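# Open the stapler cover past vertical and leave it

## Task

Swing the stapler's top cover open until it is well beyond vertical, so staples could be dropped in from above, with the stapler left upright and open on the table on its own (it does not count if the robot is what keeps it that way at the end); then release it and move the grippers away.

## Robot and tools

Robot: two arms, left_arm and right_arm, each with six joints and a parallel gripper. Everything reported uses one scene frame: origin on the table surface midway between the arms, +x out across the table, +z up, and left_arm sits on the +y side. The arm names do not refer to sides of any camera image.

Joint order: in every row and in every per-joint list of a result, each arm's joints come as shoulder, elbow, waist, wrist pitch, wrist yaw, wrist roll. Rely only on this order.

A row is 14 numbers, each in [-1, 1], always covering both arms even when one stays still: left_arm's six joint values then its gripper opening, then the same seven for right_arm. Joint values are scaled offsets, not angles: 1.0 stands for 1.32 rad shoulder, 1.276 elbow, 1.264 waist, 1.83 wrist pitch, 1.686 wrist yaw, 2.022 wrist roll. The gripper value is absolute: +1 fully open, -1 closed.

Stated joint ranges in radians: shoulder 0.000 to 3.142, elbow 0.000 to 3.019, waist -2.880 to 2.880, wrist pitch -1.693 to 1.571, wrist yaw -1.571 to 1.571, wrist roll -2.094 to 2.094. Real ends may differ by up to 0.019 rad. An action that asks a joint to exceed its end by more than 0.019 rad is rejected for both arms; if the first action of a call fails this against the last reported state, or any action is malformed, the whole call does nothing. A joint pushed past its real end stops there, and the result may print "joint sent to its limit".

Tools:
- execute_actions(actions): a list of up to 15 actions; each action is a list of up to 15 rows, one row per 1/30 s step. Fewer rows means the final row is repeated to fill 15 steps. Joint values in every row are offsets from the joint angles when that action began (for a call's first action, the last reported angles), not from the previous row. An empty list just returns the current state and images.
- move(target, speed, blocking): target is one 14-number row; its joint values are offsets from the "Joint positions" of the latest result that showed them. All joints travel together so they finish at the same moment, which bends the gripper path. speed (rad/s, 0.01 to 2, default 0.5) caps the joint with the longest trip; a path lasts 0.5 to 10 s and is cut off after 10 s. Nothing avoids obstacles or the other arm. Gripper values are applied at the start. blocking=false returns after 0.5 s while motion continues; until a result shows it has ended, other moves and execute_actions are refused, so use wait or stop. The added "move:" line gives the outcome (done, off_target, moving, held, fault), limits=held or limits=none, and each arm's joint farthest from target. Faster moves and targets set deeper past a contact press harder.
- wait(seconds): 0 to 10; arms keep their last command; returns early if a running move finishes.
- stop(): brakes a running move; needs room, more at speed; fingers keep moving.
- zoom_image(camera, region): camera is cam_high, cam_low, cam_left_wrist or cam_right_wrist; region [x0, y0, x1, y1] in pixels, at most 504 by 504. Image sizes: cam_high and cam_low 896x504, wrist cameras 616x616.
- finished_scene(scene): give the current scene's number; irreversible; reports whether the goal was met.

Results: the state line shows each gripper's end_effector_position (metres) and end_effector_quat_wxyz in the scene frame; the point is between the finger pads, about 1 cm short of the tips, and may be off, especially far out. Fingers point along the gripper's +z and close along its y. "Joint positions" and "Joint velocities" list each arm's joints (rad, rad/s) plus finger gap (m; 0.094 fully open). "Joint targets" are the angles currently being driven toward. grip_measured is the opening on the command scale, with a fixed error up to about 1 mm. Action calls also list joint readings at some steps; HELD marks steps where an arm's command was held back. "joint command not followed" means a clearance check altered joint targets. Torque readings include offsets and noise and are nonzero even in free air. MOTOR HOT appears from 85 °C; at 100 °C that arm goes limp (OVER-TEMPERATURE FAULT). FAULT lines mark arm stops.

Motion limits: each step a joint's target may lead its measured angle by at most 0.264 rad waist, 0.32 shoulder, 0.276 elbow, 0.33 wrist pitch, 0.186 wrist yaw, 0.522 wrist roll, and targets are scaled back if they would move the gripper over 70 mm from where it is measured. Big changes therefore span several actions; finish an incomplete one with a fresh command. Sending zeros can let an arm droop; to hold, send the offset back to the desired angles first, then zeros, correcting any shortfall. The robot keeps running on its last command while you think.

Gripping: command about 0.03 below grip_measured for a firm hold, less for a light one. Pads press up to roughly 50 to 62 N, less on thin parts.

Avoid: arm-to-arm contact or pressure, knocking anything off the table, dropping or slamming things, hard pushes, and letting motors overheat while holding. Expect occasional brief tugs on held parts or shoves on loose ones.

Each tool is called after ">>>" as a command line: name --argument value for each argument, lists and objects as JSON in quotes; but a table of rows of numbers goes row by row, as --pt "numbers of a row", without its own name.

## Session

>>> execute_actions --actions '[]'

Scene clock: 0.00 s.
left_arm: end_effector_position=(+0.5178, +0.3894, +0.2310) grip_measured=+1.000 end_effector_quat_wxyz=(-0.001, +0.442, +0.896, -0.048) | right_arm: end_effector_position=(+0.5389, +0.1723, +0.2147) grip_measured=+1.000 end_effector_quat_wxyz=(+0.732, -0.670, -0.069, +0.100)
Joint names: [shoulder, elbow, waist, wrist pitch, wrist yaw, wrist roll]
Joint positions: left_arm=[ 1.833  1.826  0.069 -1.616  0.08   1.031  0.094] | right_arm=[ 2.221  1.632  0.394  0.875 -1.241 -1.267  0.094]
Joint velocities: left_arm=[-0.005  0.022 -0.005  0.002 -0.051  0.022  0.   ] | right_arm=[-0.024 -0.002 -0.005  0.007  0.007  0.022  0.   ]
Joint torques (N m, as the arm reports them, + toward a larger angle): no reading
Joint targets: left_arm=[1.825 1.857 0.069 -1.616 0.080 1.031] | right_arm=[2.235 1.650 0.394 0.877 -1.241 -1.268]
camera_calibration (this result's frames):
cam_left_wrist: T_world_to_cam=[[-0.793231, -0.60298, 0.0848469, 0.622914], [-0.46543, 0.69024, 0.554025, -0.147031], [-0.392631, 0.39998, -0.828165, 0.362398], [0, 0, 0, 1]] pos_world=[0.567971, 0.332139, 0.328731]
cam_right_wrist: T_world_to_cam=[[0.0452459, -0.0836512, 0.995467, -0.223187], [0.922944, -0.377813, -0.073698, -0.413414], [0.382266, 0.922095, 0.0601108, -0.256245], [0, 0, 0, 1]] pos_world=[0.48961, 0.0614193, 0.20711]

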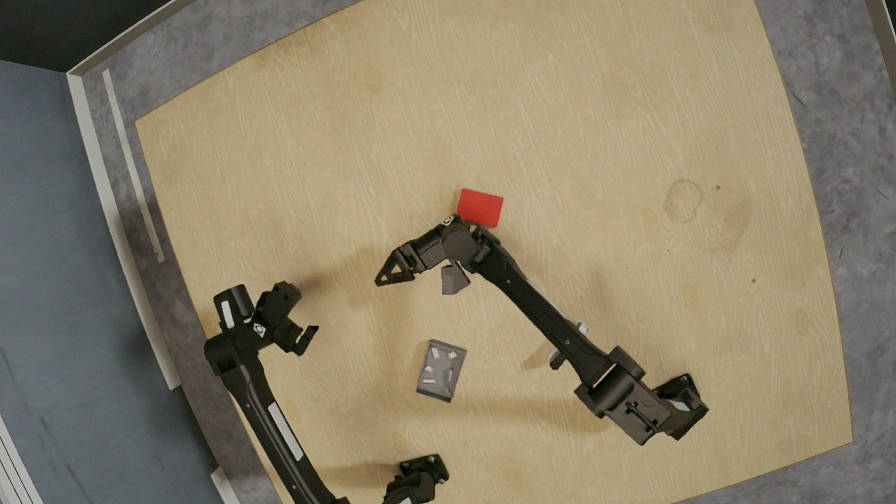

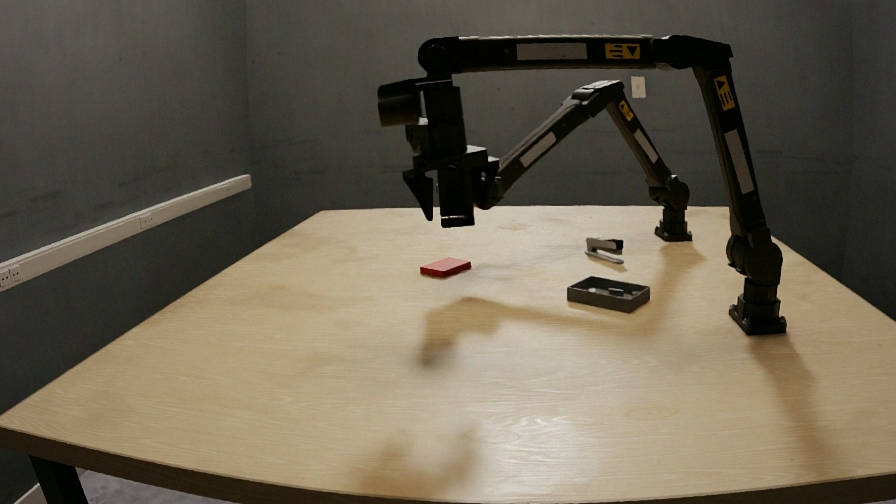

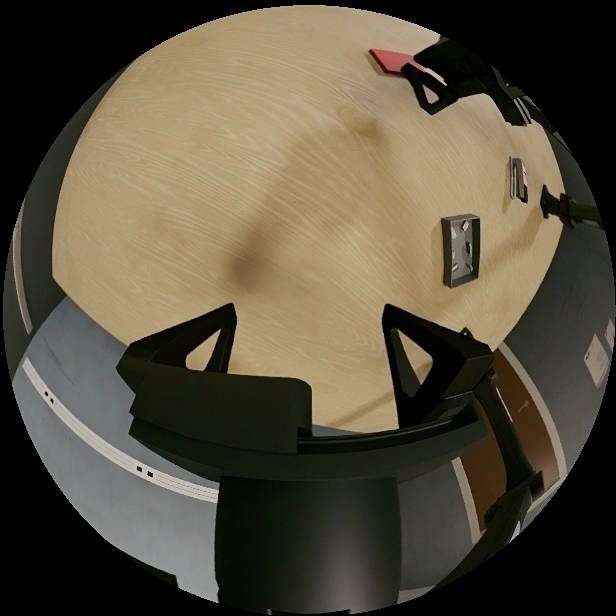

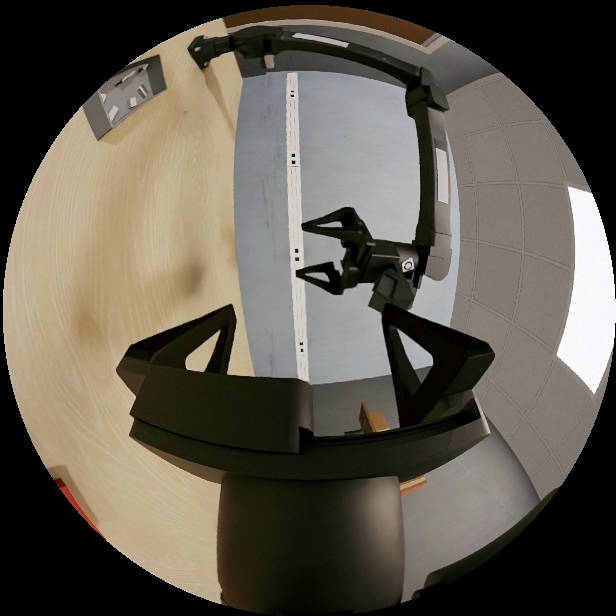

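>>> zoom_image --camera "cam_high" --region '[510, 290, 650, 400]'

>>> zoom_image --camera "cam_low" --region '[550, 210, 670, 290]'

>>> zoom_image --camera "cam_left_wrist" --region '[460, 130, 580, 230]'

Region (510, 290, 650, 400) of cam_high's 896x504 image, scaled by 3.600, with more detail than that image has; it fills the top 396 rows of this view, and the rest is white.

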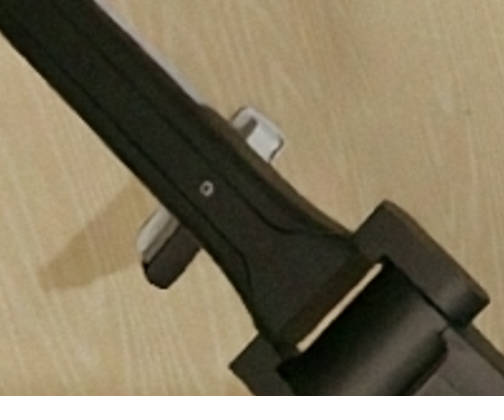

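Region (550, 210, 670, 290) of cam_low's 896x504 image, scaled by 4.200, with more detail than that image has.

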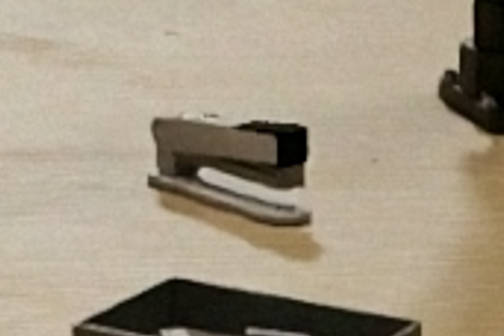

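Region (460, 130, 580, 230) of cam_left_wrist's 616x616 image, scaled by 4.200, with more detail than that image has.

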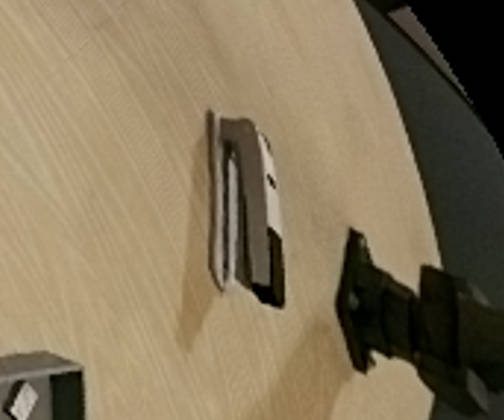

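>>> move --target '[-0.4795, -0.9922, -0.4106, 0.8831, -0.1661, -0.3615, 0.4, -0.7693, -0.5476, 0, -0.6011, 0.7361, 0.7418, 0.0]' --speed 0.8

Scene clock: 83.83 s.
left_arm: end_effector_position=(+0.3897, +0.1989, +0.1279) grip_measured=+0.402 end_effector_quat_wxyz=(+0.436, +0.271, +0.855, +0.070) | right_arm: end_effector_position=(+0.4454, -0.0766, +0.2953) grip_measured=+0.001 end_effector_quat_wxyz=(+0.479, -0.142, +0.843, +0.199)
Joint names: [shoulder, elbow, waist, wrist pitch, wrist yaw, wrist roll]
Joint positions: left_arm=[ 1.21   0.564 -0.441 -0.024 -0.198  0.312  0.066] | right_arm=[ 1.205  0.941  0.394 -0.217 -0.003  0.224  0.047]
Joint velocities: left_arm=[ 0.005 -0.007 -0.015 -0.002 -0.022  0.022 -0.001] | right_arm=[-0.005  0.007  0.005  0.002  0.051 -0.066  0.001]
Joint torques (N m, as the arm reports them, + toward a larger angle): left_arm=[-8.5   7.15  0.04  2.18 -0.19 -0.08] | right_arm=[-10.99  10.39   0.64   1.49   0.13   0.09]
Joint targets: left_arm=[1.200 0.560 -0.450 -0.001 -0.200 0.300] | right_arm=[1.206 0.933 0.394 -0.225 0.000 0.233]
move: off_target (left_arm); limits=none; left_arm: farthest joint: the wrist pitch, 0.024 radians from its target (1.616 radians at the start); right_arm: farthest joint: the wrist roll, 0.009 radians from its target (1.500 radians at the start)
camera_calibration (this result's frames):
cam_left_wrist: T_world_to_cam=[[-0.402689, -0.841966, -0.359076, 0.367261], [-0.84337, 0.493758, -0.211966, 0.266281], [0.355764, 0.217478, -0.90892, 0.0579134], [0, 0, 0, 1]] pos_world=[0.351861, 0.165148, 0.240956]
cam_right_wrist: T_world_to_cam=[[0.433466, -0.880659, -0.191172, -0.203487], [-0.844458, -0.322876, -0.427366, 0.480634], [0.314639, 0.346685, -0.883635, 0.268906], [0, 0, 0, 1]] pos_world=[0.409472, -0.117243, 0.40412]

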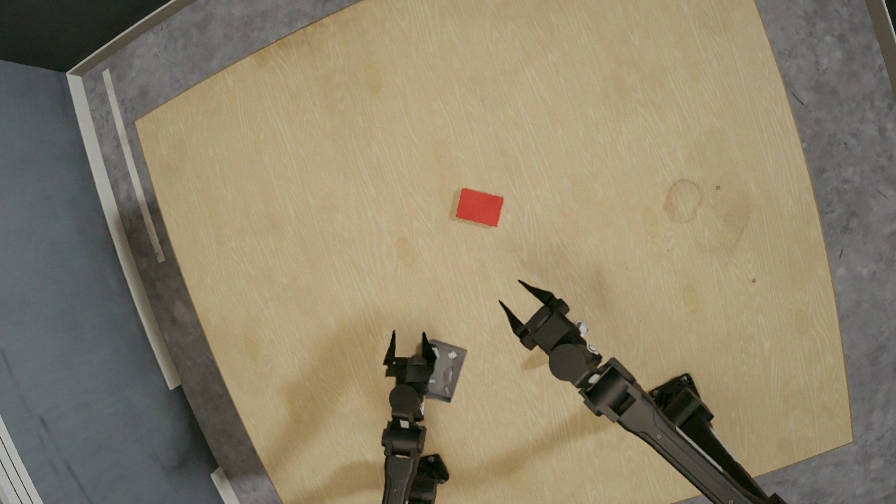

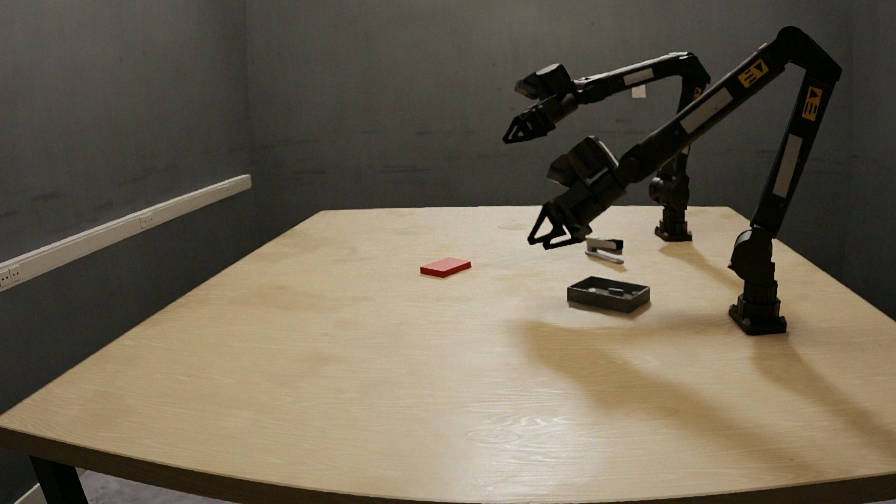

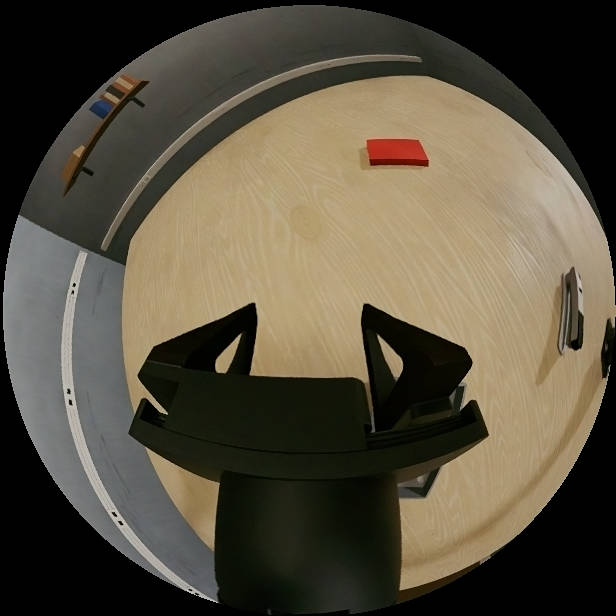

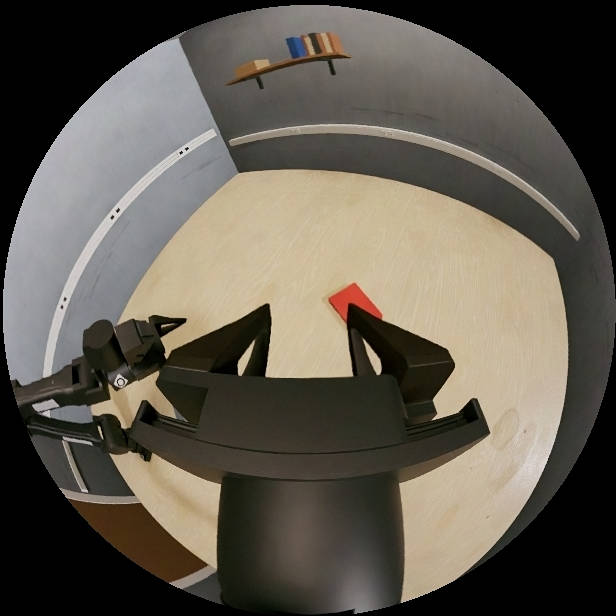

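>>> move --target '[0.0964, -0.1547, -0.7386, 0.2132, -0.1186, -0.2901, 0.4, 0.0, -0.0125, 0.231, -0.5954, 0.003, 0.7308, 0.0]' --speed 0.8

Scene clock: 90.63 s.
left_arm: end_effector_position=(+0.1276, -0.0382, +0.0676) grip_measured=+0.402 end_effector_quat_wxyz=(+0.440, +0.363, +0.796, -0.199) | right_arm: end_effector_position=(+0.2021, -0.1222, +0.1612) grip_measured=+0.001 end_effector_quat_wxyz=(-0.000, +0.413, +0.911, +0.002)
Joint names: [shoulder, elbow, waist, wrist pitch, wrist yaw, wrist roll]
Joint positions: left_arm=[ 1.332  0.373 -1.369  0.344 -0.396 -0.263  0.066] | right_arm=[ 1.205  0.936  0.68  -1.299 -0.002  1.693  0.047]
Joint velocities: left_arm=[-0.005 -0.007 -0.005 -0.002 -0.022  0.007  0.001] | right_arm=[ 0.005  0.007  0.005 -0.017 -0.037 -0.007  0.001]
Joint torques (N m, as the arm reports them, + toward a larger angle): left_arm=[-6.34  5.14 -0.06  2.19 -0.29 -0.03] | right_arm=[-9.33  8.68  1.14 -0.06  0.22  0.14]
Joint targets: left_arm=[1.338 0.366 -1.375 0.367 -0.398 -0.275] | right_arm=[1.205 0.926 0.686 -1.306 0.002 1.702]
move: off_target (left_arm); limits=none; left_arm: farthest joint: the wrist pitch, 0.022 radians from its target (0.390 radians at the start); right_arm: farthest joint: the elbow, 0.011 radians from its target (0.016 radians at the start)
camera_calibration (this result's frames):
cam_left_wrist: T_world_to_cam=[[-0.75469, -0.656062, -0.00495784, 0.0685299], [-0.6083, 0.702539, -0.369338, 0.138197], [0.245792, -0.27572, -0.929282, 0.144434], [0, 0, 0, 1]] pos_world=[0.100283, -0.0123056, 0.185601]
cam_right_wrist: T_world_to_cam=[[-0.746762, -0.665085, -0.00273865, 0.0706348], [-0.537676, 0.601272, 0.591081, 0.0898789], [-0.391473, 0.44287, -0.806607, 0.384846], [0, 0, 0, 1]] pos_world=[0.25173, -0.1775, 0.257487]

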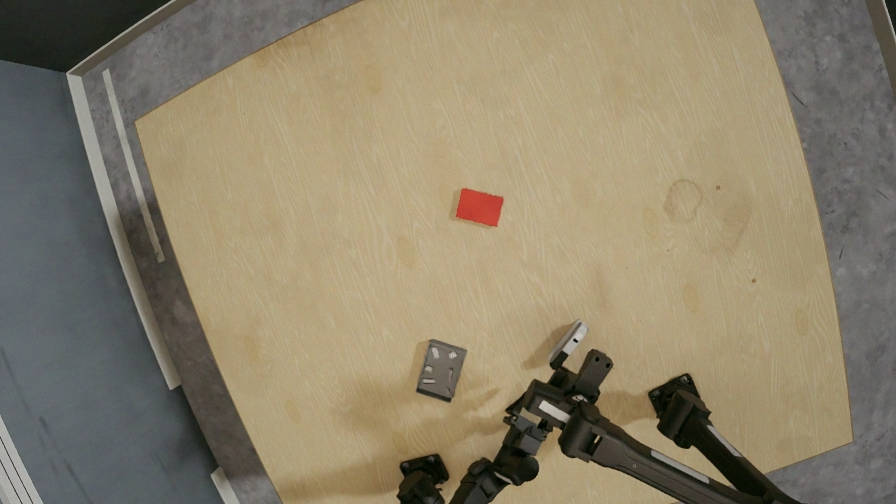

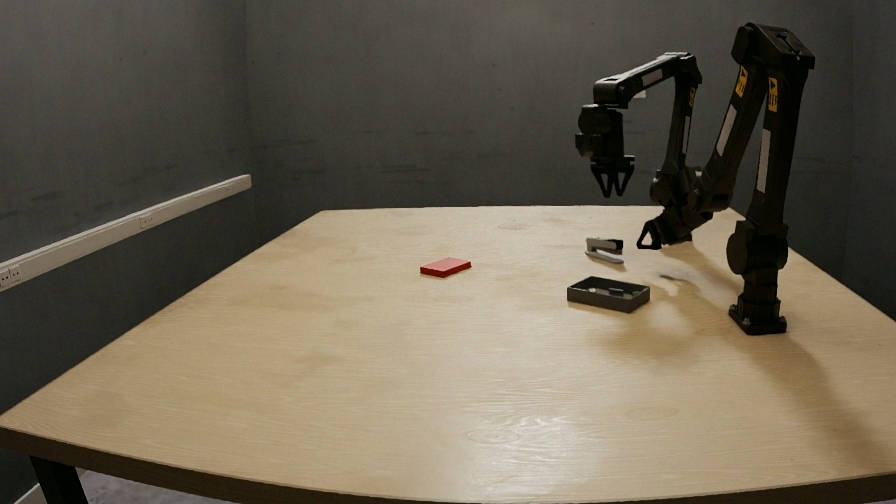

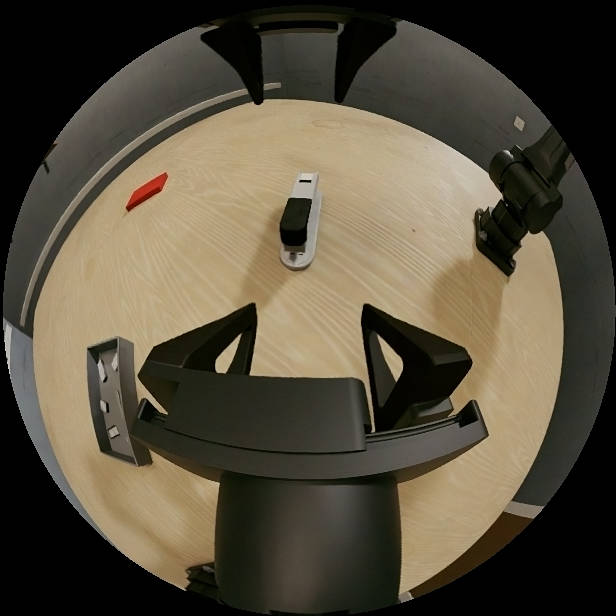

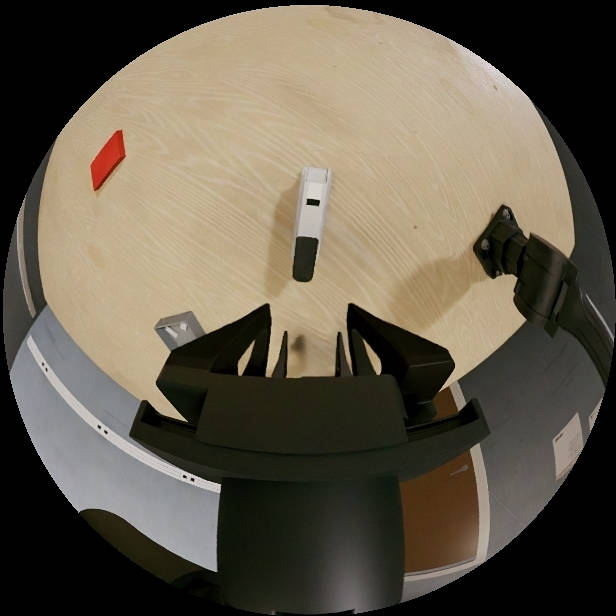

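Good views. Zoom in on both wrist cams.

>>> zoom_image --camera "cam_right_wrist" --region '[240, 150, 380, 300]'

>>> zoom_image --camera "cam_left_wrist" --region '[240, 155, 370, 285]'

>>> zoom_image --camera "cam_high" --region '[520, 300, 630, 390]'

Region (240, 150, 380, 300) of cam_right_wrist's 616x616 image, scaled by 3.360, with more detail than that image has; it fills the left 470 columns of this view, and the rest is white.

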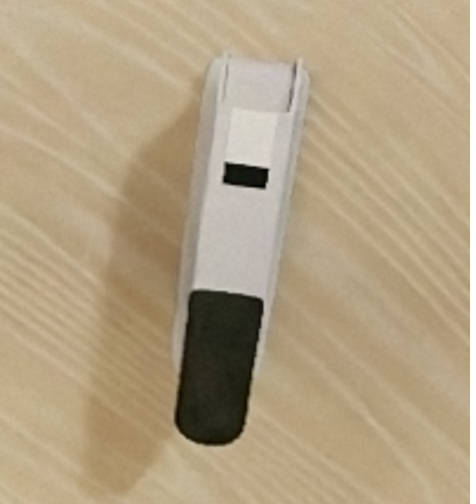

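Region (240, 155, 370, 285) of cam_left_wrist's 616x616 image, scaled by 3.877, with more detail than that image has.

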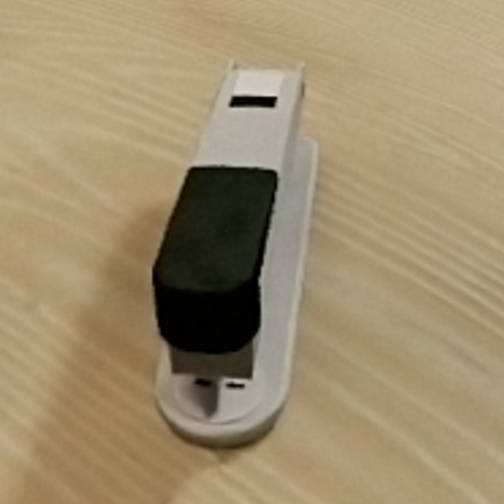

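Region (520, 300, 630, 390) of cam_high's 896x504 image, scaled by 4.582, with more detail than that image has; it fills the top 412 rows of this view, and the rest is white.

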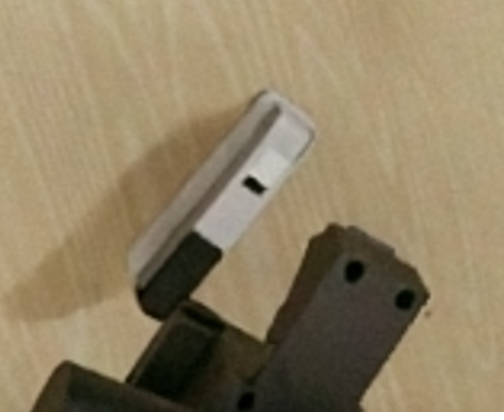

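>>> move --target '[0.1635, 0.1020, 0.1345, 0.1059, 0.1356, 0.0830, 0.4, 0.0787, -0.1101, -0.0125, 0.1205, 0.002, 0.0559, 0.0]' --speed 0.3

Scene clock: 153.20 s.
left_arm: end_effector_position=(+0.1746, -0.0739, +0.0420) grip_measured=+0.402 end_effector_quat_wxyz=(+0.429, +0.406, +0.775, -0.225) | right_arm: end_effector_position=(+0.2034, -0.1243, +0.0875) grip_measured=+0.001 end_effector_quat_wxyz=(-0.002, +0.463, +0.886, -0.003)
Joint names: [shoulder, elbow, waist, wrist pitch, wrist yaw, wrist roll]
Joint positions: left_arm=[ 1.546  0.462 -1.207  0.514 -0.169 -0.108  0.066] | right_arm=[ 1.292  0.801  0.673 -1.087 -0.002  1.798  0.047]
Joint velocities: left_arm=[ 0.015  0.002 -0.015  0.002  0.007  0.037  0.   ] | right_arm=[ 0.015 -0.012  0.005 -0.012 -0.007 -0.007  0.001]
Joint torques (N m, as the arm reports them, + toward a larger angle): left_arm=[-9.3   7.78  1.07  2.29  0.03  0.22] | right_arm=[-8.71  8.22 -0.05  0.5   0.21  0.15]
Joint targets: left_arm=[1.548 0.503 -1.199 0.537 -0.167 -0.096] | right_arm=[1.309 0.795 0.664 -1.078 0.002 1.806]
move: off_target (left_arm); limits=none; left_arm: farthest joint: the elbow, 0.041 radians from its target (0.130 radians at the start); right_arm: farthest joint: the shoulder, 0.017 radians from its target (0.104 radians at the start)
camera_calibration (this result's frames):
cam_left_wrist: T_world_to_cam=[[-0.822074, -0.569375, -0.00246592, 0.0985071], [-0.528101, 0.764087, -0.370514, 0.172931], [0.212846, -0.303288, -0.928823, 0.103013], [0, 0, 0, 1]] pos_world=[0.150379, -0.0448042, 0.159997]
cam_right_wrist: T_world_to_cam=[[-0.816271, -0.577625, 0.00717817, 0.0941322], [-0.463095, 0.66175, 0.589602, 0.127875], [-0.345319, 0.477951, -0.807662, 0.321809], [0, 0, 0, 1]] pos_world=[0.247183, -0.184057, 0.183842]

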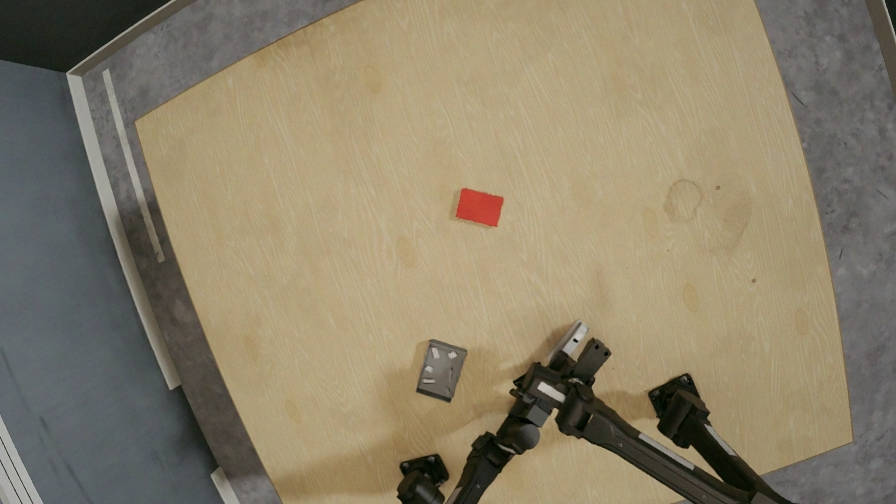

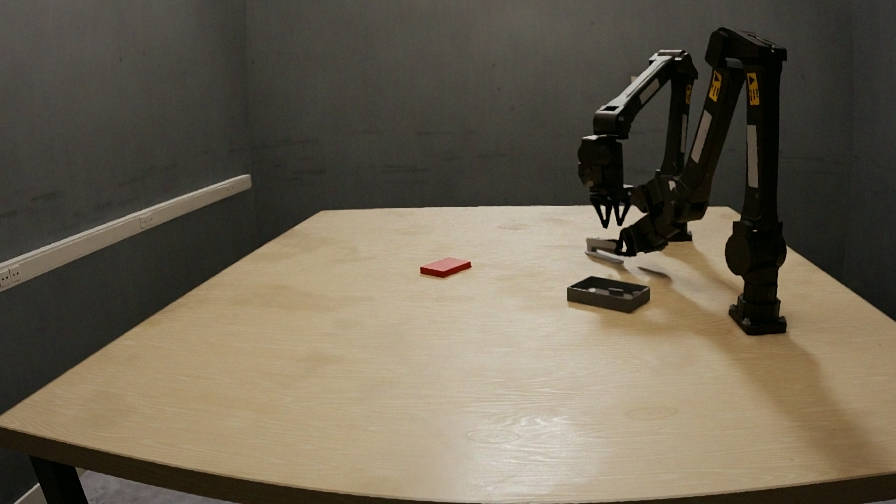

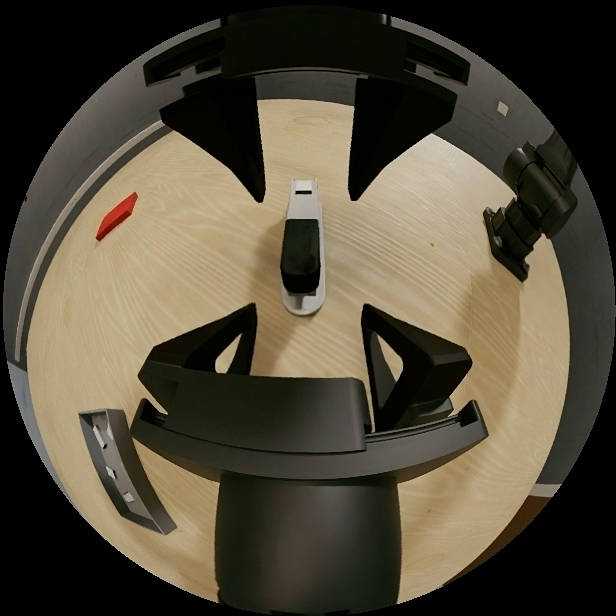

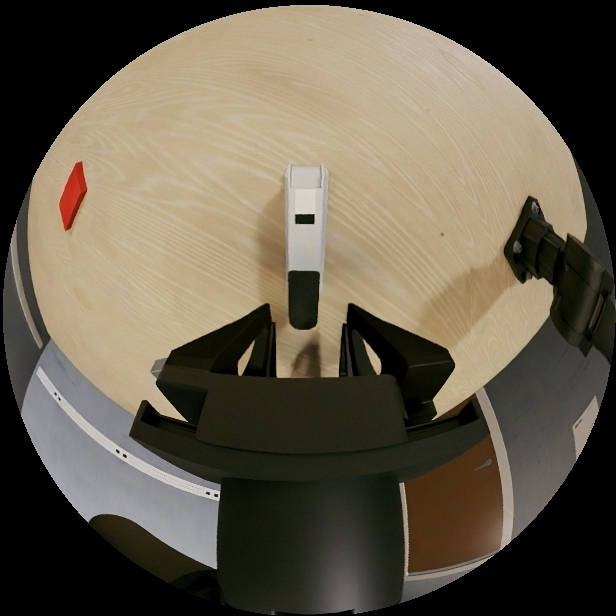

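>>> execute_actions --actions '[]'

Scene clock: 165.40 s.
left_arm: end_effector_position=(+0.1746, -0.0739, +0.0420) grip_measured=+0.402 end_effector_quat_wxyz=(+0.429, +0.406, +0.775, -0.224) | right_arm: end_effector_position=(+0.2034, -0.1243, +0.0875) grip_measured=+0.001 end_effector_quat_wxyz=(-0.002, +0.463, +0.886, -0.003)
Joint names: [shoulder, elbow, waist, wrist pitch, wrist yaw, wrist roll]
Joint positions: left_arm=[ 1.546  0.462 -1.207  0.514 -0.169 -0.107  0.066] | right_arm=[ 1.292  0.801  0.673 -1.087 -0.002  1.798  0.047]
Joint velocities: left_arm=[ 0.015 -0.007 -0.005 -0.022  0.007  0.007 -0.   ] | right_arm=[-0.005  0.012 -0.005  0.007 -0.051 -0.007 -0.001]
Joint torques (N m, as the arm reports them, + toward a larger angle): left_arm=[-9.25  7.87  1.05  2.32  0.03  0.18] | right_arm=[-8.45  8.28 -0.06  0.5   0.21  0.12]
Joint targets: left_arm=[1.548 0.503 -1.199 0.537 -0.167 -0.096] | right_arm=[1.309 0.795 0.664 -1.078 0.002 1.806]
camera_calibration (this result's frames):
cam_left_wrist: T_world_to_cam=[[-0.822303, -0.569041, -0.00311225, 0.098599], [-0.527594, 0.764437, -0.370513, 0.172868], [0.213216, -0.303032, -0.928822, 0.102967], [0, 0, 0, 1]] pos_world=[0.150328, -0.0448378, 0.159995]
cam_right_wrist: T_world_to_cam=[[-0.816491, -0.577313, 0.00717827, 0.0942157], [-0.462843, 0.661928, 0.5896, 0.127847], [-0.345135, 0.478081, -0.807664, 0.321788], [0, 0, 0, 1]] pos_world=[0.24716, -0.184074, 0.183842]

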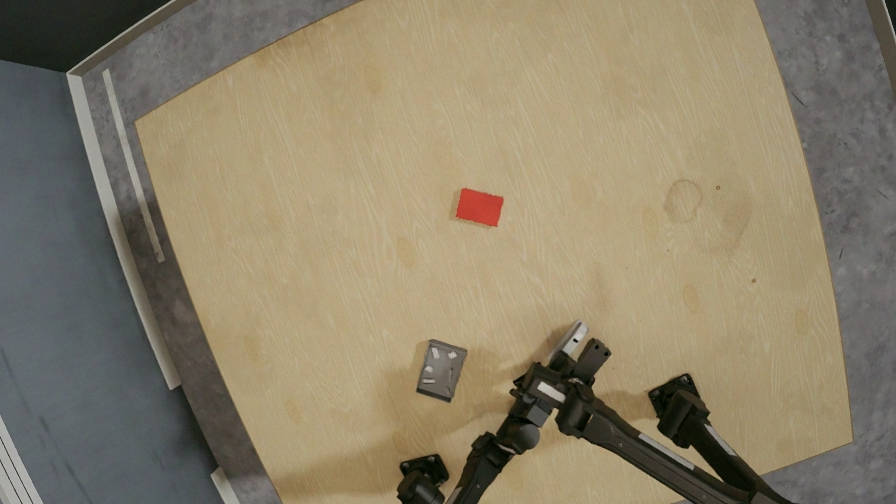

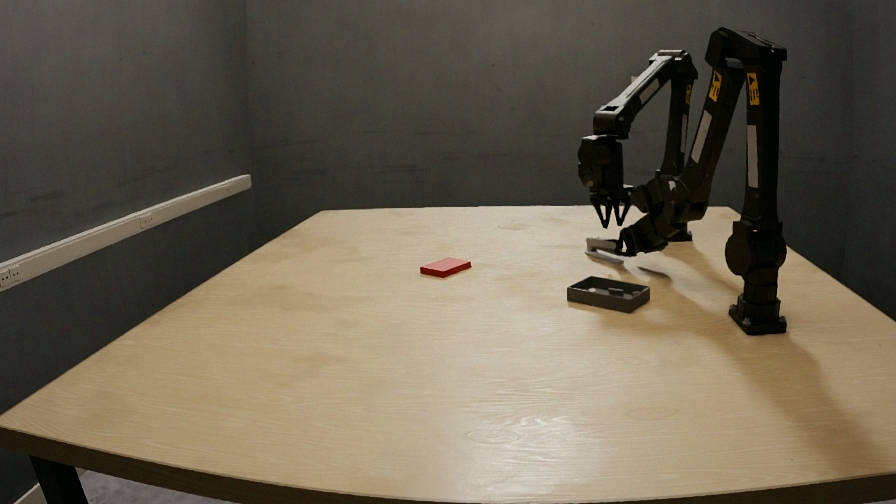

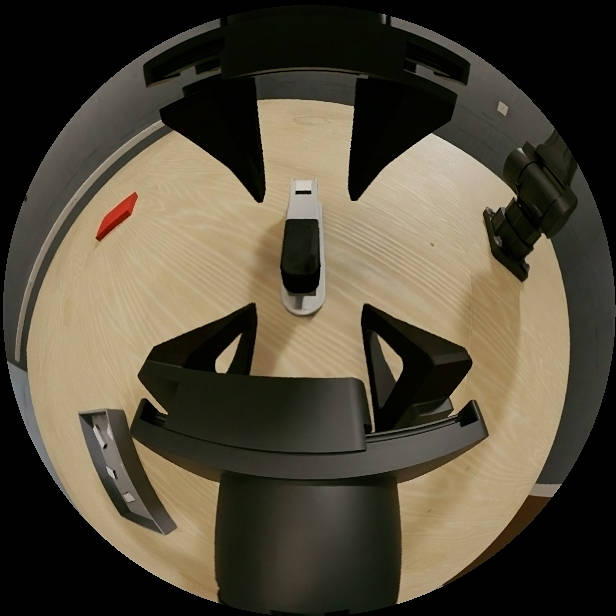

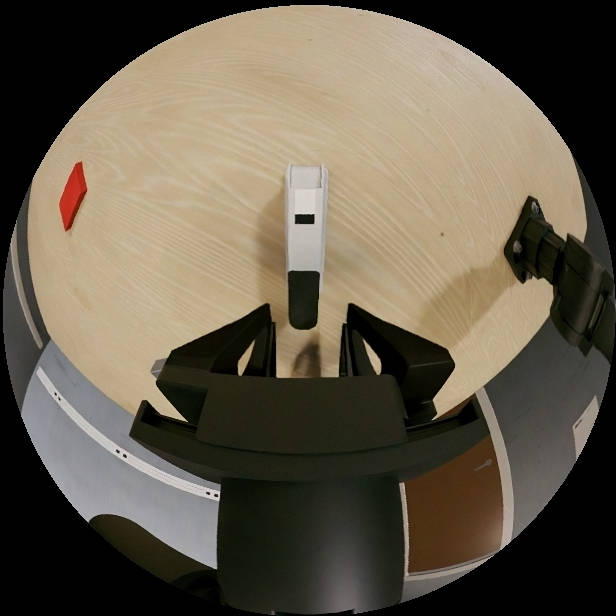

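>>> zoom_image --camera "cam_left_wrist" --region '[228, 160, 388, 330]'

>>> zoom_image --camera "cam_right_wrist" --region '[228, 150, 388, 350]'

Region (228, 160, 388, 330) of cam_left_wrist's 616x616 image, scaled by 2.965, with more detail than that image has; it fills the left 474 columns of this view, and the rest is white.

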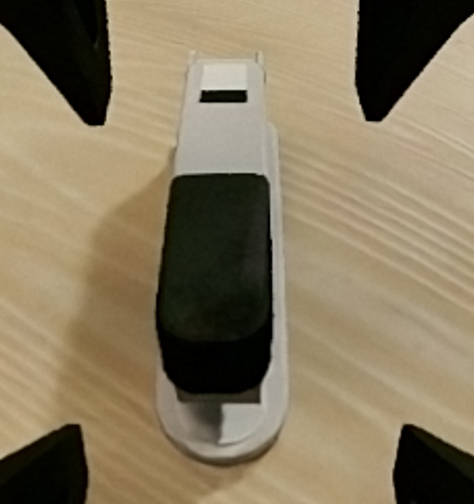

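Region (228, 150, 388, 350) of cam_right_wrist's 616x616 image, scaled by 2.520, with more detail than that image has; it fills the left 403 columns of this view, and the rest is white.

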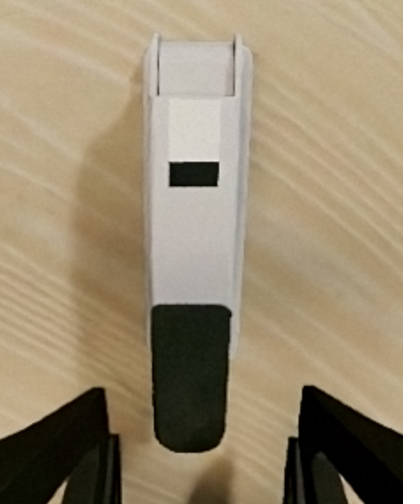

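>>> move --target '[0.1286, 0.1142, 0.0353, 0.0509, 0.019, 0.0159, 0.4, 0.0606, -0.0435, -0.0091, 0.0676, 0.001, -0.007, 0.0]' --speed 0.25

Scene clock: 204.00 s.
left_arm: end_effector_position=(+0.2023, -0.1093, +0.0194) grip_measured=+0.402 end_effector_quat_wxyz=(+0.432, +0.406, +0.773, -0.227) | right_arm: end_effector_position=(+0.2066, -0.1231, +0.0535) grip_measured=+0.001 end_effector_quat_wxyz=(-0.000, +0.463, +0.887, -0.000)
Joint names: [shoulder, elbow, waist, wrist pitch, wrist yaw, wrist roll]
Joint positions: left_arm=[ 1.712  0.571 -1.175  0.584 -0.139 -0.087  0.066] | right_arm=[ 1.352  0.753  0.668 -0.972 -0.001  1.792  0.047]
Joint velocities: left_arm=[ 0.005  0.002 -0.024  0.017  0.007 -0.051 -0.   ] | right_arm=[-0.005 -0.012 -0.015 -0.017  0.007 -0.022 -0.   ]
Joint torques (N m, as the arm reports them, + toward a larger angle): left_arm=[-11.41   7.14   1.56   2.3    0.04   0.18] | right_arm=[-8.99  7.54  0.03  0.53  0.09 -0.05]
Joint targets: left_arm=[1.715 0.608 -1.163 0.607 -0.137 -0.075] | right_arm=[1.372 0.746 0.661 -0.963 0.000 1.784]
move: off_target (left_arm); limits=none; left_arm: farthest joint: the elbow, 0.037 radians from its target (0.145 radians at the start); right_arm: farthest joint: the shoulder, 0.020 radians from its target (0.080 radians at the start)
camera_calibration (this result's frames):
cam_left_wrist: T_world_to_cam=[[-0.824221, -0.566264, -0.0024623, 0.101799], [-0.523256, 0.763269, -0.378979, 0.205366], [0.216481, -0.311074, -0.925402, 0.0636853], [0, 0, 0, 1]] pos_world=[0.177577, -0.079294, 0.137015]
cam_right_wrist: T_world_to_cam=[[-0.815627, -0.578577, 0.00134205, 0.0977752], [-0.466618, 0.659165, 0.58972, 0.14897], [-0.342083, 0.480365, -0.807607, 0.294517], [0, 0, 0, 1]] pos_world=[0.250009, -0.183101, 0.149873]

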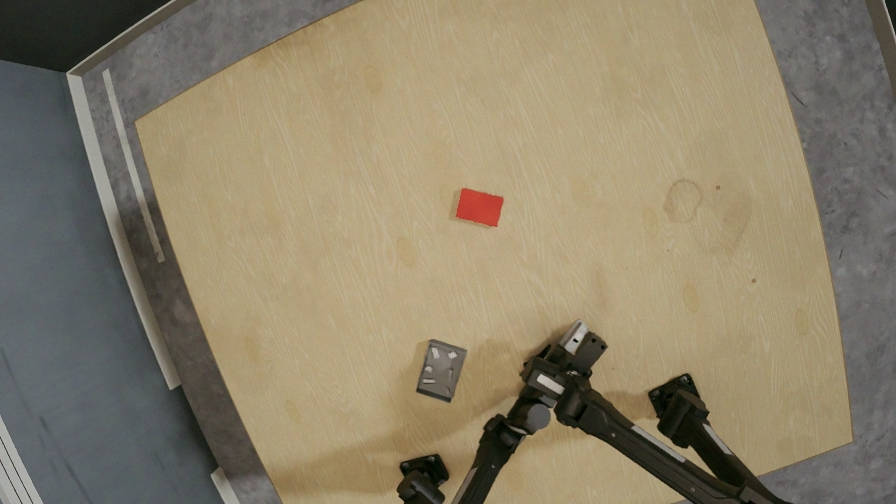

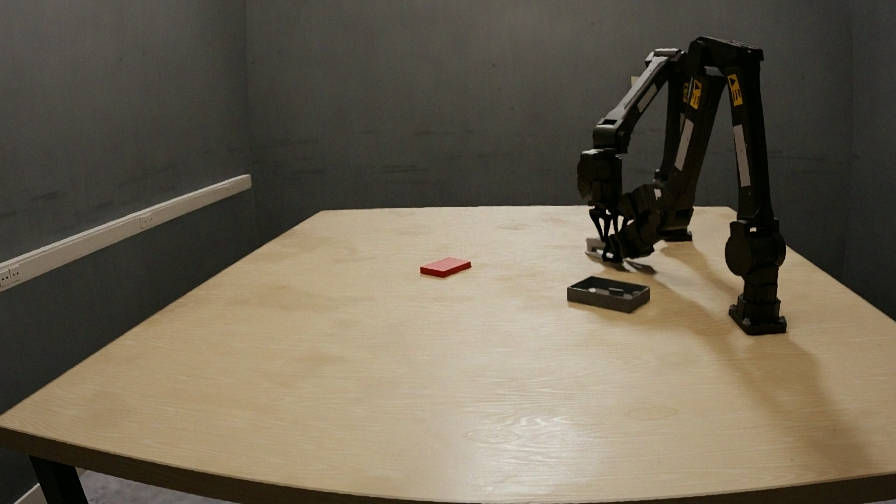

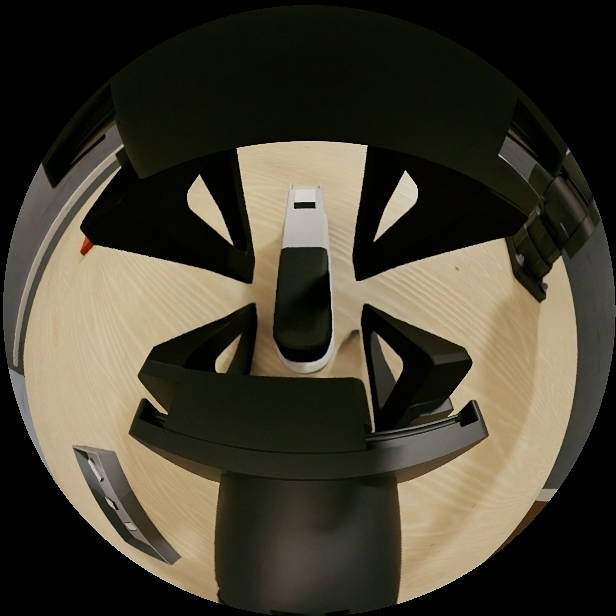

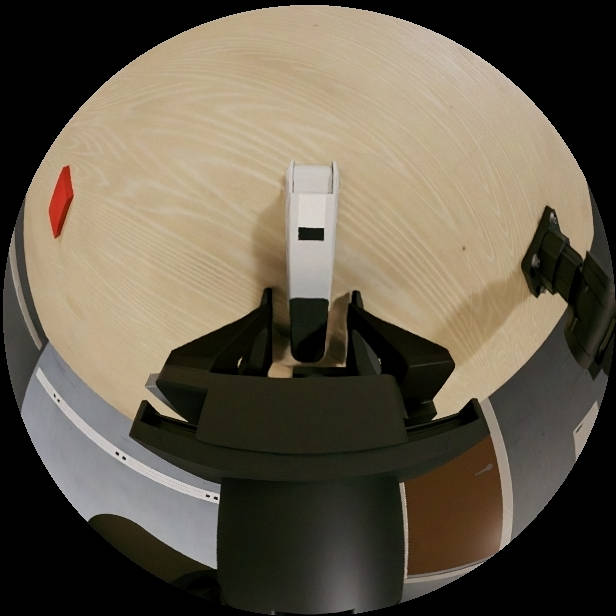

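>>> zoom_image --camera "cam_left_wrist" --region '[218, 170, 398, 390]'

>>> zoom_image --camera "cam_low" --region '[560, 170, 720, 290]'

Region (218, 170, 398, 390) of cam_left_wrist's 616x616 image, scaled by 2.291, with more detail than that image has; it fills the left 412 columns of this view, and the rest is white.

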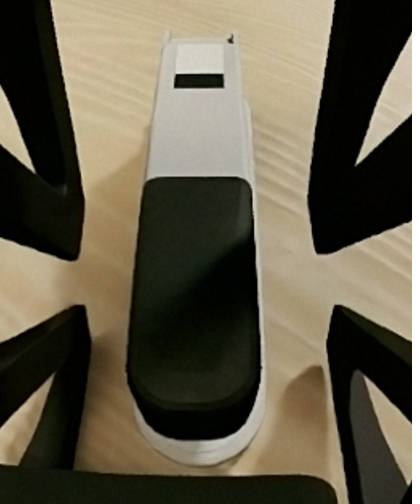

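Region (560, 170, 720, 290) of cam_low's 896x504 image, scaled by 3.150, with more detail than that image has; it fills the top 378 rows of this view, and the rest is white.

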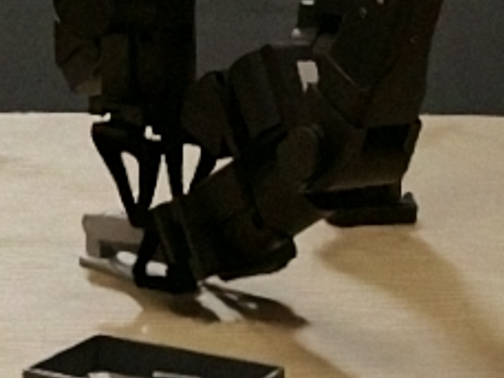

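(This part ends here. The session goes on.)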